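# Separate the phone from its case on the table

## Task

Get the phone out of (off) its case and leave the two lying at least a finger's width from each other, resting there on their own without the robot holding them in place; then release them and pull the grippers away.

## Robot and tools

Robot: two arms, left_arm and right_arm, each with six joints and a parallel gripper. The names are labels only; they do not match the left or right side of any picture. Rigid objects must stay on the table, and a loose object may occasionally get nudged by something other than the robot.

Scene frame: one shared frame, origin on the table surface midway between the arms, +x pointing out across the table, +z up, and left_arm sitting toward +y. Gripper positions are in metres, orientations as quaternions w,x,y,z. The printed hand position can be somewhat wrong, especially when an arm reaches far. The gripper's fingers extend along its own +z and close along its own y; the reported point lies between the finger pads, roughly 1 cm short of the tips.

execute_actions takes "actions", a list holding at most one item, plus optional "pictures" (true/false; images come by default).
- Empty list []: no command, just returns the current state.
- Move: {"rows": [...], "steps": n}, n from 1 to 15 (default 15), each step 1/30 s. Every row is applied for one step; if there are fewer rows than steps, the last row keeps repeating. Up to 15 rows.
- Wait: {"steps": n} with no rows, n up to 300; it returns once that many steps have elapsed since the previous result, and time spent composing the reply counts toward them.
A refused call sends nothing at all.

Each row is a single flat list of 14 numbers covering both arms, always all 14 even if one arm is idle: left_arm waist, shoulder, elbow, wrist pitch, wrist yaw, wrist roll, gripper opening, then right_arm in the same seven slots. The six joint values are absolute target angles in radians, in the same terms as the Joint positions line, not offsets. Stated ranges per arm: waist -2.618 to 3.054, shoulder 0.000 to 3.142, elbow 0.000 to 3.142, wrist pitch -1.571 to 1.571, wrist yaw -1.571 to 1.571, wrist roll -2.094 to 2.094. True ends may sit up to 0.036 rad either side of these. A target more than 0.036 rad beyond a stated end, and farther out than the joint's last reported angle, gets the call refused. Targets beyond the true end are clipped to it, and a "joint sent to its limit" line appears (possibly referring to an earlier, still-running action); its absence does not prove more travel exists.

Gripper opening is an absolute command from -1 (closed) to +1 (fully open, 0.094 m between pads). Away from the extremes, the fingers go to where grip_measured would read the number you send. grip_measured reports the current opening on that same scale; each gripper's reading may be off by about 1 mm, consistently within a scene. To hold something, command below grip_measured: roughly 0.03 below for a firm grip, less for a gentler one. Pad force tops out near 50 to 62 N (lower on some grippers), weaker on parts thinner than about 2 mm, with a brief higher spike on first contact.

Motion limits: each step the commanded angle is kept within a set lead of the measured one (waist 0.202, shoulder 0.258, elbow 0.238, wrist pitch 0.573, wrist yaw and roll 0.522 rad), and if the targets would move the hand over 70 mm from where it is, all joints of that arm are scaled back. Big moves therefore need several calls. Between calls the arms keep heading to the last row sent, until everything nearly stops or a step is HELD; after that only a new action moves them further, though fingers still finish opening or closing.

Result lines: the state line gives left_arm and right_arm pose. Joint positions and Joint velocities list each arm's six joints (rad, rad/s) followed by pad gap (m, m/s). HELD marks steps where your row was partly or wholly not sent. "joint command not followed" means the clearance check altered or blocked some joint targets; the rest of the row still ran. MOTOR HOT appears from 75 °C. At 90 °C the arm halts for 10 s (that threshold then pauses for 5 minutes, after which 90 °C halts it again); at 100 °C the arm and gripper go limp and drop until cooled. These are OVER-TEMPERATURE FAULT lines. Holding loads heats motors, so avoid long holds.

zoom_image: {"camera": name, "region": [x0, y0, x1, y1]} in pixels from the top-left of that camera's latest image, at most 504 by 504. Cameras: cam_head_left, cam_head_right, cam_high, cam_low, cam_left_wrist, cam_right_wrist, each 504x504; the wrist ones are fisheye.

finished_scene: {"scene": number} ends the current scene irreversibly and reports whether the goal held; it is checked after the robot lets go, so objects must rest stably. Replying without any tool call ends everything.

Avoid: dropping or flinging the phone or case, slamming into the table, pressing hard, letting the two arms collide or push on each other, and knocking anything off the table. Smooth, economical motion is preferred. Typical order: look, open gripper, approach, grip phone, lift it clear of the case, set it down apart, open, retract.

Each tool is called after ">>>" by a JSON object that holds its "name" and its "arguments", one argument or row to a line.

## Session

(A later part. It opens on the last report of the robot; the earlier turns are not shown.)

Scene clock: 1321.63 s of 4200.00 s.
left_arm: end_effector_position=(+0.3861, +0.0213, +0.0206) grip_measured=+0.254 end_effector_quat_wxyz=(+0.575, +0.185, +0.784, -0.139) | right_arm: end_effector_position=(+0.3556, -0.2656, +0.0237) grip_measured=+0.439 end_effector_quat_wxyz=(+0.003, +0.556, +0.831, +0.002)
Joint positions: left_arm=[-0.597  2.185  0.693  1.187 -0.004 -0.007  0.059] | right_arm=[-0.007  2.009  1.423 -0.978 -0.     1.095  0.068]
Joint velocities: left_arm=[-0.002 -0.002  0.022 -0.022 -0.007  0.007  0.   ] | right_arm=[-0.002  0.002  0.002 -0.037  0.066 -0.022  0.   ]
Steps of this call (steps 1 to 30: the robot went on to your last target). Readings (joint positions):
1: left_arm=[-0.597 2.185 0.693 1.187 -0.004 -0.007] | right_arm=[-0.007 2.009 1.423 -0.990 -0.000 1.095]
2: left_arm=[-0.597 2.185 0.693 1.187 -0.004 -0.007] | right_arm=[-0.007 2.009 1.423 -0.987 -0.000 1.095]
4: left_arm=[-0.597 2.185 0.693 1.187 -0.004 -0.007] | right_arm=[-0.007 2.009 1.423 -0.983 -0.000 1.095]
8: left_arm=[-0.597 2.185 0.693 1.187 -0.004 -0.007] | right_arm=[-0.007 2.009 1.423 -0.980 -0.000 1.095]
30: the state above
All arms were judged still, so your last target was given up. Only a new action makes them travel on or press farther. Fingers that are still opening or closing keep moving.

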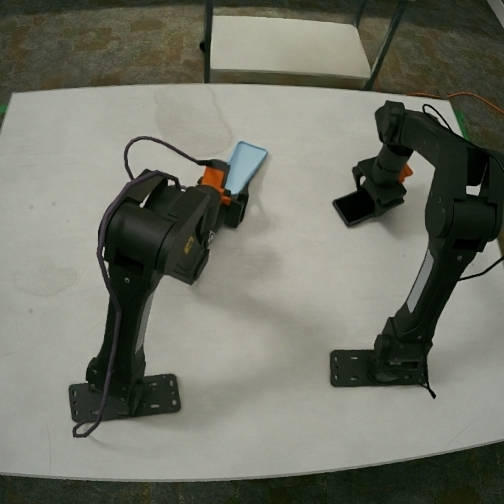

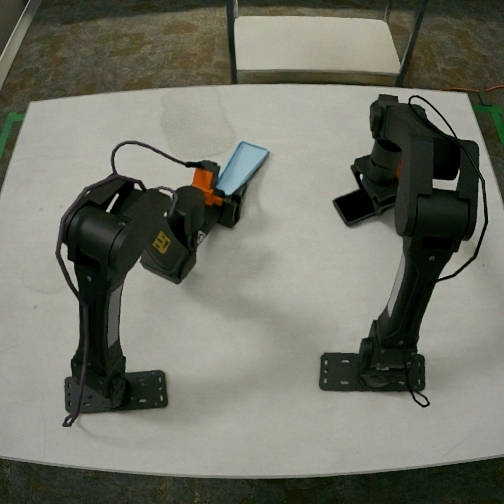

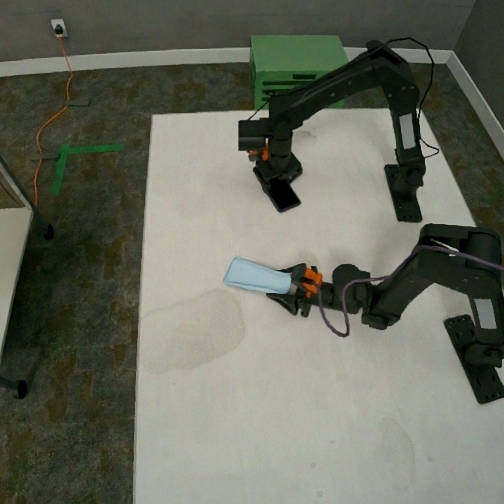

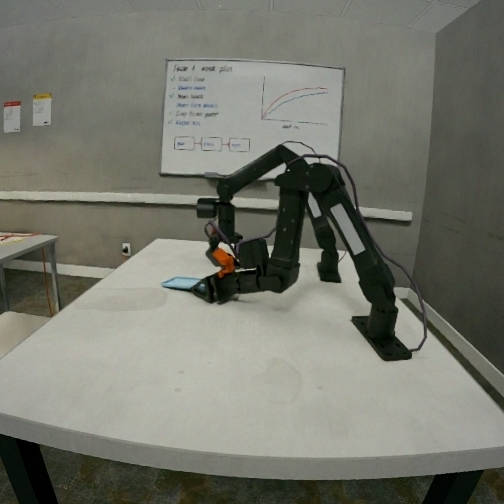

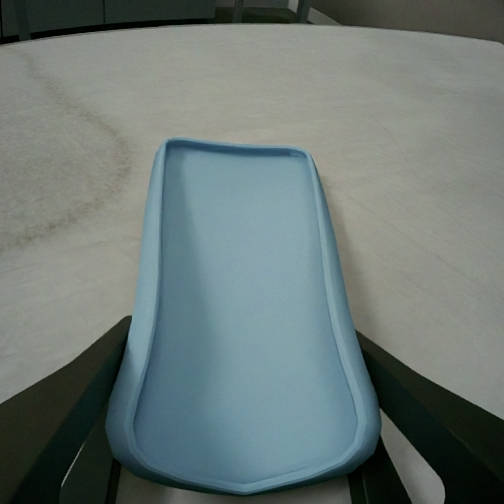

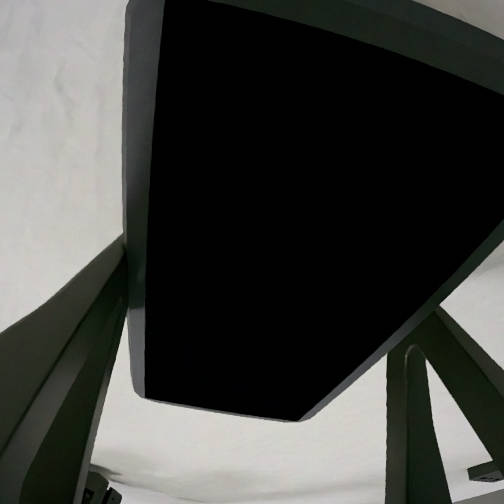

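>>> {"name": "execute_actions", "arguments": {
  "actions": [
    {"rows": [[-0.60,2.195,0.72,1.185,0,0,0.30,0.0,2.00,1.405,-0.96,0.0,1.10,0.40],[-0.60,2.195,0.72,1.185,0,0,0.35,0.0,2.00,1.395,-0.955,0.0,1.10,0.40],[-0.60,2.195,0.72,1.185,0,0,0.40,0.0,2.00,1.395,-0.955,0.0,1.10,0.40],[-0.60,2.195,0.72,1.185,0,0,0.45,0.0,2.00,1.395,-0.955,0.0,1.10,0.40],[-0.60,2.195,0.72,1.185,0,0,0.50,0.0,2.00,1.395,-0.955,0.0,1.10,0.40],[-0.60,2.195,0.72,1.185,0,0,0.55,0.0,2.00,1.395,-0.955,0.0,1.10,0.40],[-0.60,2.195,0.72,1.185,0,0,0.62,0.0,2.00,1.395,-0.955,0.0,1.10,0.40],[-0.60,2.195,0.72,1.185,0,0,0.70,0.0,2.00,1.395,-0.955,0.0,1.10,0.40],[-0.60,2.195,0.72,1.185,0,0,0.85,0.0,2.00,1.395,-0.955,0.0,1.10,0.40],[-0.60,2.195,0.72,1.185,0,0,1.0,0.0,2.00,1.395,-0.955,0.0,1.10,0.40],[-0.60,2.195,0.72,1.185,0,0,1.0,0.0,2.00,1.395,-0.955,0.0,1.10,0.40],[-0.60,2.195,0.72,1.185,0,0,1.0,0.0,2.00,1.395,-0.955,0.0,1.10,0.40]], "steps": 12}
  ],
  "pictures": false
}}

>>> {"name": "execute_actions", "arguments": {
  "actions": [
    {"rows": [[-0.60,2.195,0.72,1.185,0,0,1.0,0.0,2.00,1.395,-0.955,0.0,1.10,0.5],[-0.60,2.195,0.72,1.185,0,0,1.0,0.0,2.00,1.395,-0.955,0.0,1.10,0.6],[-0.60,2.195,0.72,1.185,0,0,1.0,0.0,2.00,1.395,-0.955,0.0,1.10,0.8],[-0.60,2.195,0.72,1.185,0,0,1.0,0.0,2.00,1.395,-0.955,0.0,1.10,1.0]], "steps": 15}
  ]
}}

Scene clock: 1341.77 s of 4200.00 s.
left_arm: end_effector_position=(+0.3860, +0.0214, +0.0204) grip_measured=+1.000 end_effector_quat_wxyz=(+0.575, +0.185, +0.785, -0.139) | right_arm: end_effector_position=(+0.3539, -0.2655, +0.0200) grip_measured=+0.439 end_effector_quat_wxyz=(+0.002, +0.556, +0.831, +0.001)
Joint positions: left_arm=[-0.597  2.185  0.693  1.187 -0.004 -0.007  0.094] | right_arm=[-0.007  2.009  1.407 -0.964 -0.     1.095  0.068]
Joint velocities: left_arm=[-0.002 -0.022 -0.002 -0.037 -0.007 -0.037  0.   ] | right_arm=[ 0.002  0.002 -0.002  0.022  0.022  0.022 -0.001]
Steps of this call (steps 1 to 90: nothing new was sent; then 16.73 s passed at rest; steps 91 to 102: all 12 steps of this action). Readings (joint positions):
91: left_arm=[-0.597 2.185 0.693 1.187 -0.004 -0.007] | right_arm=[-0.007 2.009 1.423 -0.977 -0.000 1.095]
92: left_arm=[-0.597 2.185 0.693 1.187 -0.004 -0.007] | right_arm=[-0.007 2.009 1.421 -0.974 -0.000 1.095]
94: left_arm=[-0.597 2.185 0.693 1.187 -0.004 -0.007] | right_arm=[-0.007 2.009 1.415 -0.967 -0.000 1.095]
98: left_arm=[-0.597 2.185 0.693 1.187 -0.004 -0.007] | right_arm=[-0.007 2.009 1.407 -0.966 -0.000 1.095]
102: the state above

Scene clock: 1342.27 s of 4200.00 s.
left_arm: end_effector_position=(+0.3860, +0.0214, +0.0204) grip_measured=+1.000 end_effector_quat_wxyz=(+0.575, +0.185, +0.785, -0.139) | right_arm: end_effector_position=(+0.3541, -0.2654, +0.0200) grip_measured=+1.000 end_effector_quat_wxyz=(+0.002, +0.556, +0.831, +0.002)
Joint positions: left_arm=[-0.597  2.185  0.693  1.187 -0.004 -0.007  0.094] | right_arm=[-0.007  2.009  1.407 -0.963 -0.001  1.095  0.094]
Joint velocities: left_arm=[-0.007 -0.002 -0.017 -0.007 -0.022  0.022  0.   ] | right_arm=[ 0.002  0.012  0.002 -0.081 -0.007 -0.022  0.   ]
Steps of this call (steps 1 to 15: all 15 steps of this action). Readings (joint positions):
1: left_arm=[-0.597 2.185 0.693 1.187 -0.004 -0.007] | right_arm=[-0.007 2.009 1.407 -0.964 -0.000 1.095]
2: left_arm=[-0.597 2.185 0.693 1.187 -0.004 -0.007] | right_arm=[-0.007 2.009 1.407 -0.964 -0.000 1.095]
4: left_arm=[-0.597 2.185 0.693 1.187 -0.004 -0.007] | right_arm=[-0.007 2.009 1.407 -0.963 -0.000 1.095]
8: left_arm=[-0.597 2.185 0.693 1.187 -0.004 -0.007] | right_arm=[-0.007 2.009 1.407 -0.963 -0.000 1.095]
15: the state above

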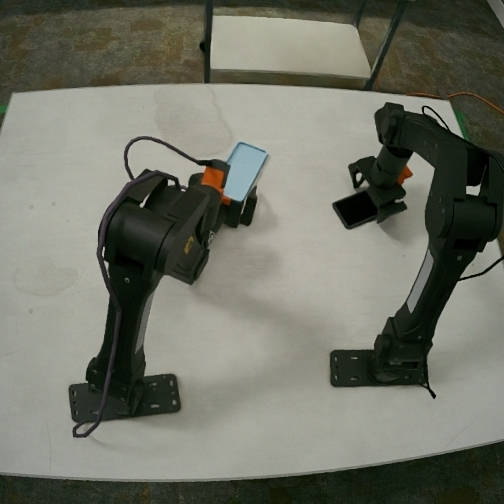

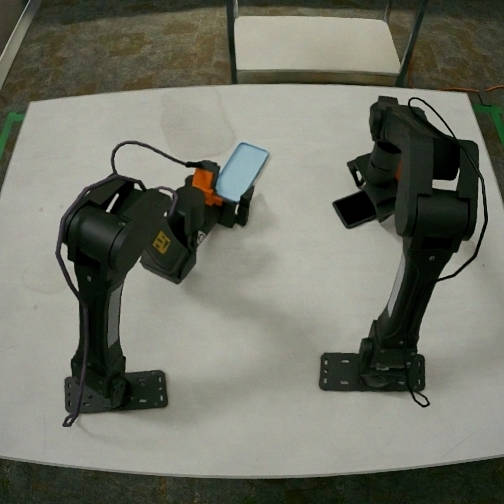

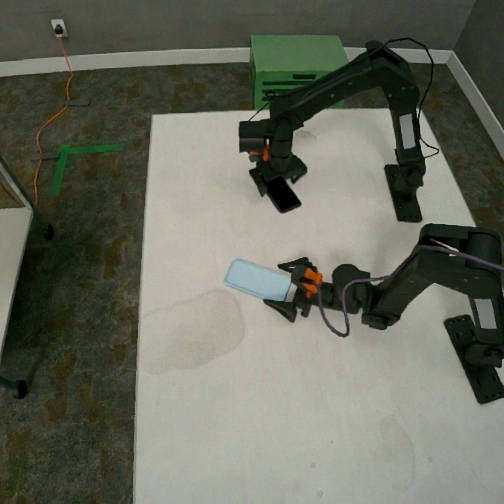

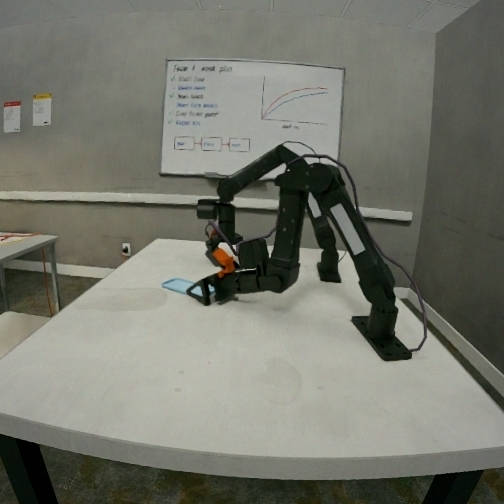

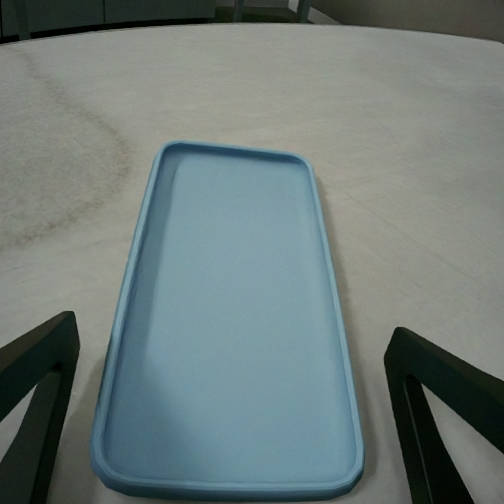

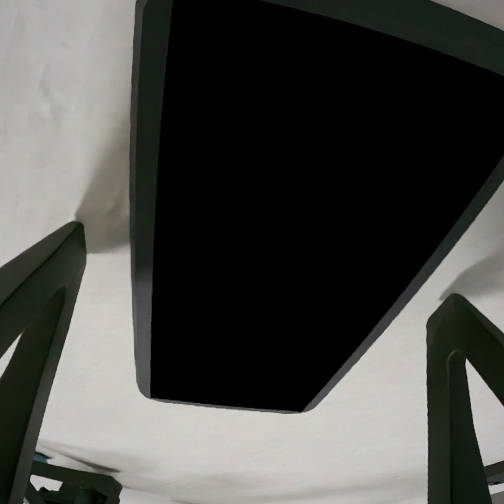

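Both are released on the table. Now moving both arms clear.

>>> {"name": "execute_actions", "arguments": {
  "actions": [
    {"rows": [[-0.60,2.10,0.66,1.18,0,0,1.0,0.0,1.95,1.46,-1.02,0.0,1.10,1.0],[-0.60,2.02,0.60,1.17,0,0,1.0,0.0,1.93,1.52,-1.08,0.0,1.10,1.0],[-0.60,1.94,0.54,1.16,0,0,1.0,0.0,1.91,1.58,-1.14,0.0,1.10,1.0],[-0.60,1.86,0.48,1.15,0,0,1.0,0.0,1.89,1.64,-1.20,0.0,1.10,1.0],[-0.60,1.78,0.42,1.14,0,0,1.0,0.0,1.87,1.70,-1.26,0.0,1.10,1.0],[-0.60,1.70,0.36,1.13,0,0,1.0,0.0,1.85,1.74,-1.32,0.0,1.10,1.0],[-0.60,1.62,0.32,1.12,0,0,1.0,0.0,1.83,1.78,-1.38,0.0,1.10,1.0],[-0.60,1.54,0.28,1.10,0,0,1.0,0.0,1.80,1.80,-1.44,0.0,1.10,1.0],[-0.60,1.46,0.25,1.10,0,0,1.0,0.0,1.77,1.80,-1.48,0.0,1.10,1.0],[-0.60,1.40,0.22,1.10,0,0,1.0,0.0,1.74,1.80,-1.50,0.0,1.10,1.0]], "steps": 15}
  ],
  "pictures": false
}}

>>> {"name": "execute_actions", "arguments": {
  "actions": [
    {"steps": 30}
  ]
}}

Scene clock: 1365.10 s of 4200.00 s.
left_arm: end_effector_position=(+0.2873, +0.0718, +0.1741) grip_measured=+1.000 end_effector_quat_wxyz=(+0.681, +0.163, +0.694, -0.165) | right_arm: end_effector_position=(+0.3446, -0.2643, +0.2082) grip_measured=+1.000 end_effector_quat_wxyz=(+0.096, +0.552, +0.826, +0.055)
Joint positions: left_arm=[-0.597  1.403  0.244  1.142 -0.004 -0.007  0.094] | right_arm=[-0.007  1.735  1.782 -1.396 -0.002  1.095  0.094]
Joint velocities: left_arm=[-0.002  0.007 -0.061 -0.242 -0.007 -0.095  0.   ] | right_arm=[ 0.012 -0.486  0.188 -0.637  0.066 -0.066  0.   ]
Steps of this call (steps 1 to 15: the robot went on to your last target; steps 16 to 100: nothing new was sent; then 19.00 s passed at rest; steps 101 to 115: all 15 steps of this action). Readings (joint positions):
101: left_arm=[-0.597 2.179 0.691 1.183 -0.004 -0.007] | right_arm=[-0.007 2.007 1.409 -0.969 -0.001 1.095]
102: left_arm=[-0.597 2.156 0.674 1.173 -0.004 -0.007] | right_arm=[-0.007 2.004 1.422 -0.991 -0.001 1.095]
104: left_arm=[-0.597 2.044 0.587 1.149 -0.004 -0.007] | right_arm=[-0.007 1.994 1.483 -1.057 -0.002 1.095]
108: left_arm=[-0.597 1.696 0.370 1.136 -0.004 -0.007] | right_arm=[-0.007 1.932 1.647 -1.170 -0.002 1.095]
115: the state above

Scene clock: 1366.10 s of 4200.00 s.
left_arm: end_effector_position=(+0.2856, +0.0727, +0.1635) grip_measured=+1.000 end_effector_quat_wxyz=(+0.668, +0.166, +0.707, -0.162) | right_arm: end_effector_position=(+0.3229, -0.2625, +0.2048) grip_measured=+1.000 end_effector_quat_wxyz=(+0.057, +0.554, +0.830, +0.033)
Joint positions: left_arm=[-0.597  1.403  0.236  1.112 -0.004 -0.007  0.094] | right_arm=[-0.007  1.738  1.789 -1.49  -0.002  1.095  0.094]
Joint velocities: left_arm=[-0.002  0.007  0.012 -0.037 -0.007 -0.051  0.   ] | right_arm=[-0.002 -0.012 -0.022 -0.037  0.037  0.007  0.   ]
Steps of this call (steps 1 to 30: the robot went on to your last target). Readings (joint positions):
1: left_arm=[-0.597 1.403 0.242 1.136 -0.004 -0.007] | right_arm=[-0.007 1.723 1.787 -1.416 -0.002 1.095]
2: left_arm=[-0.597 1.403 0.239 1.131 -0.004 -0.007] | right_arm=[-0.007 1.717 1.789 -1.433 -0.002 1.095]
4: left_arm=[-0.597 1.403 0.237 1.122 -0.004 -0.007] | right_arm=[-0.007 1.721 1.789 -1.458 -0.002 1.095]
8: left_arm=[-0.597 1.403 0.236 1.115 -0.004 -0.007] | right_arm=[-0.007 1.736 1.789 -1.479 -0.002 1.095]
30: the state above
All arms were judged still, so your last target was given up. Only a new action makes them travel on or press farther. Fingers that are still opening or closing keep moving.

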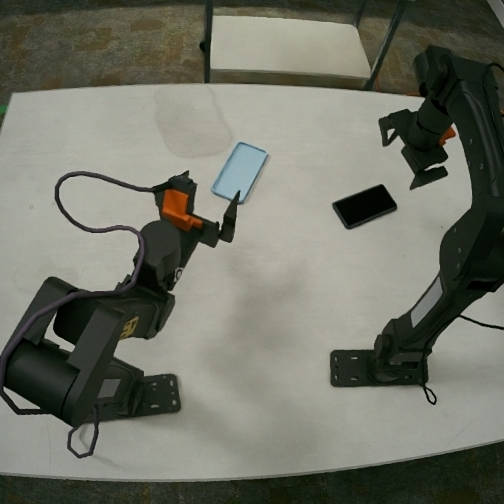

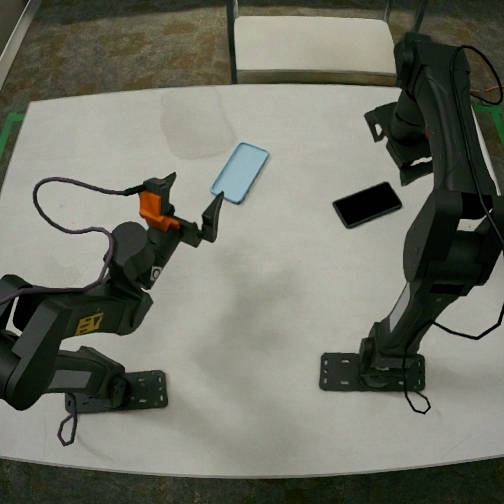

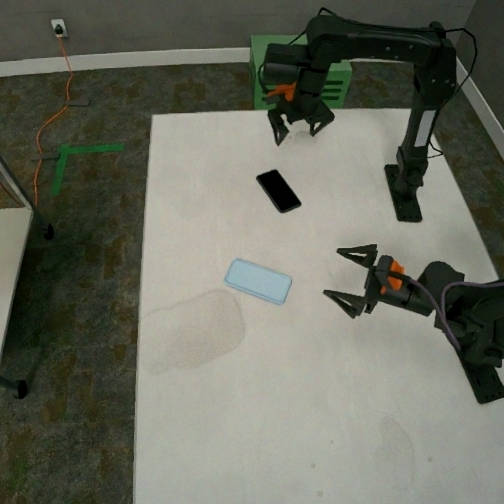

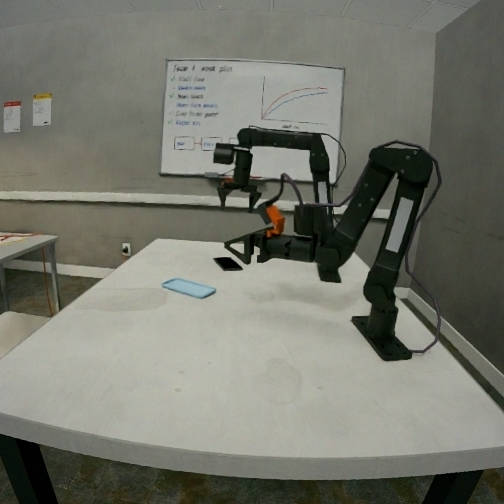

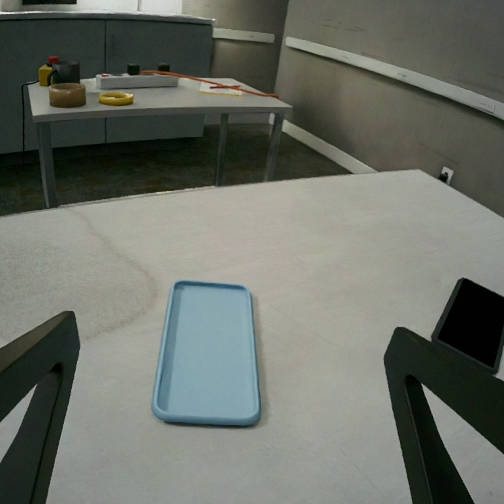

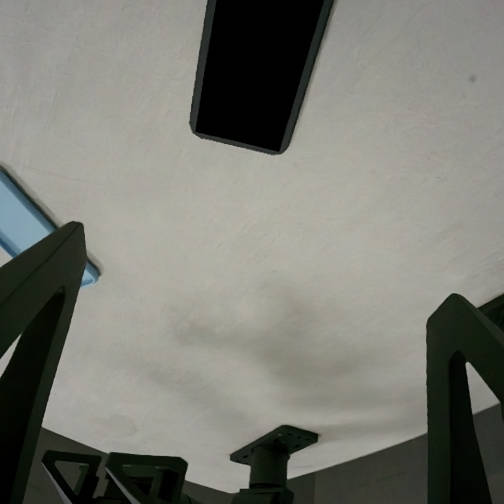

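The phone and case lie flat and well apart, and both arms are clear.

>>> {"name": "finished_scene", "arguments": {
  "scene": 1
}}

The scene is finished: the task was done.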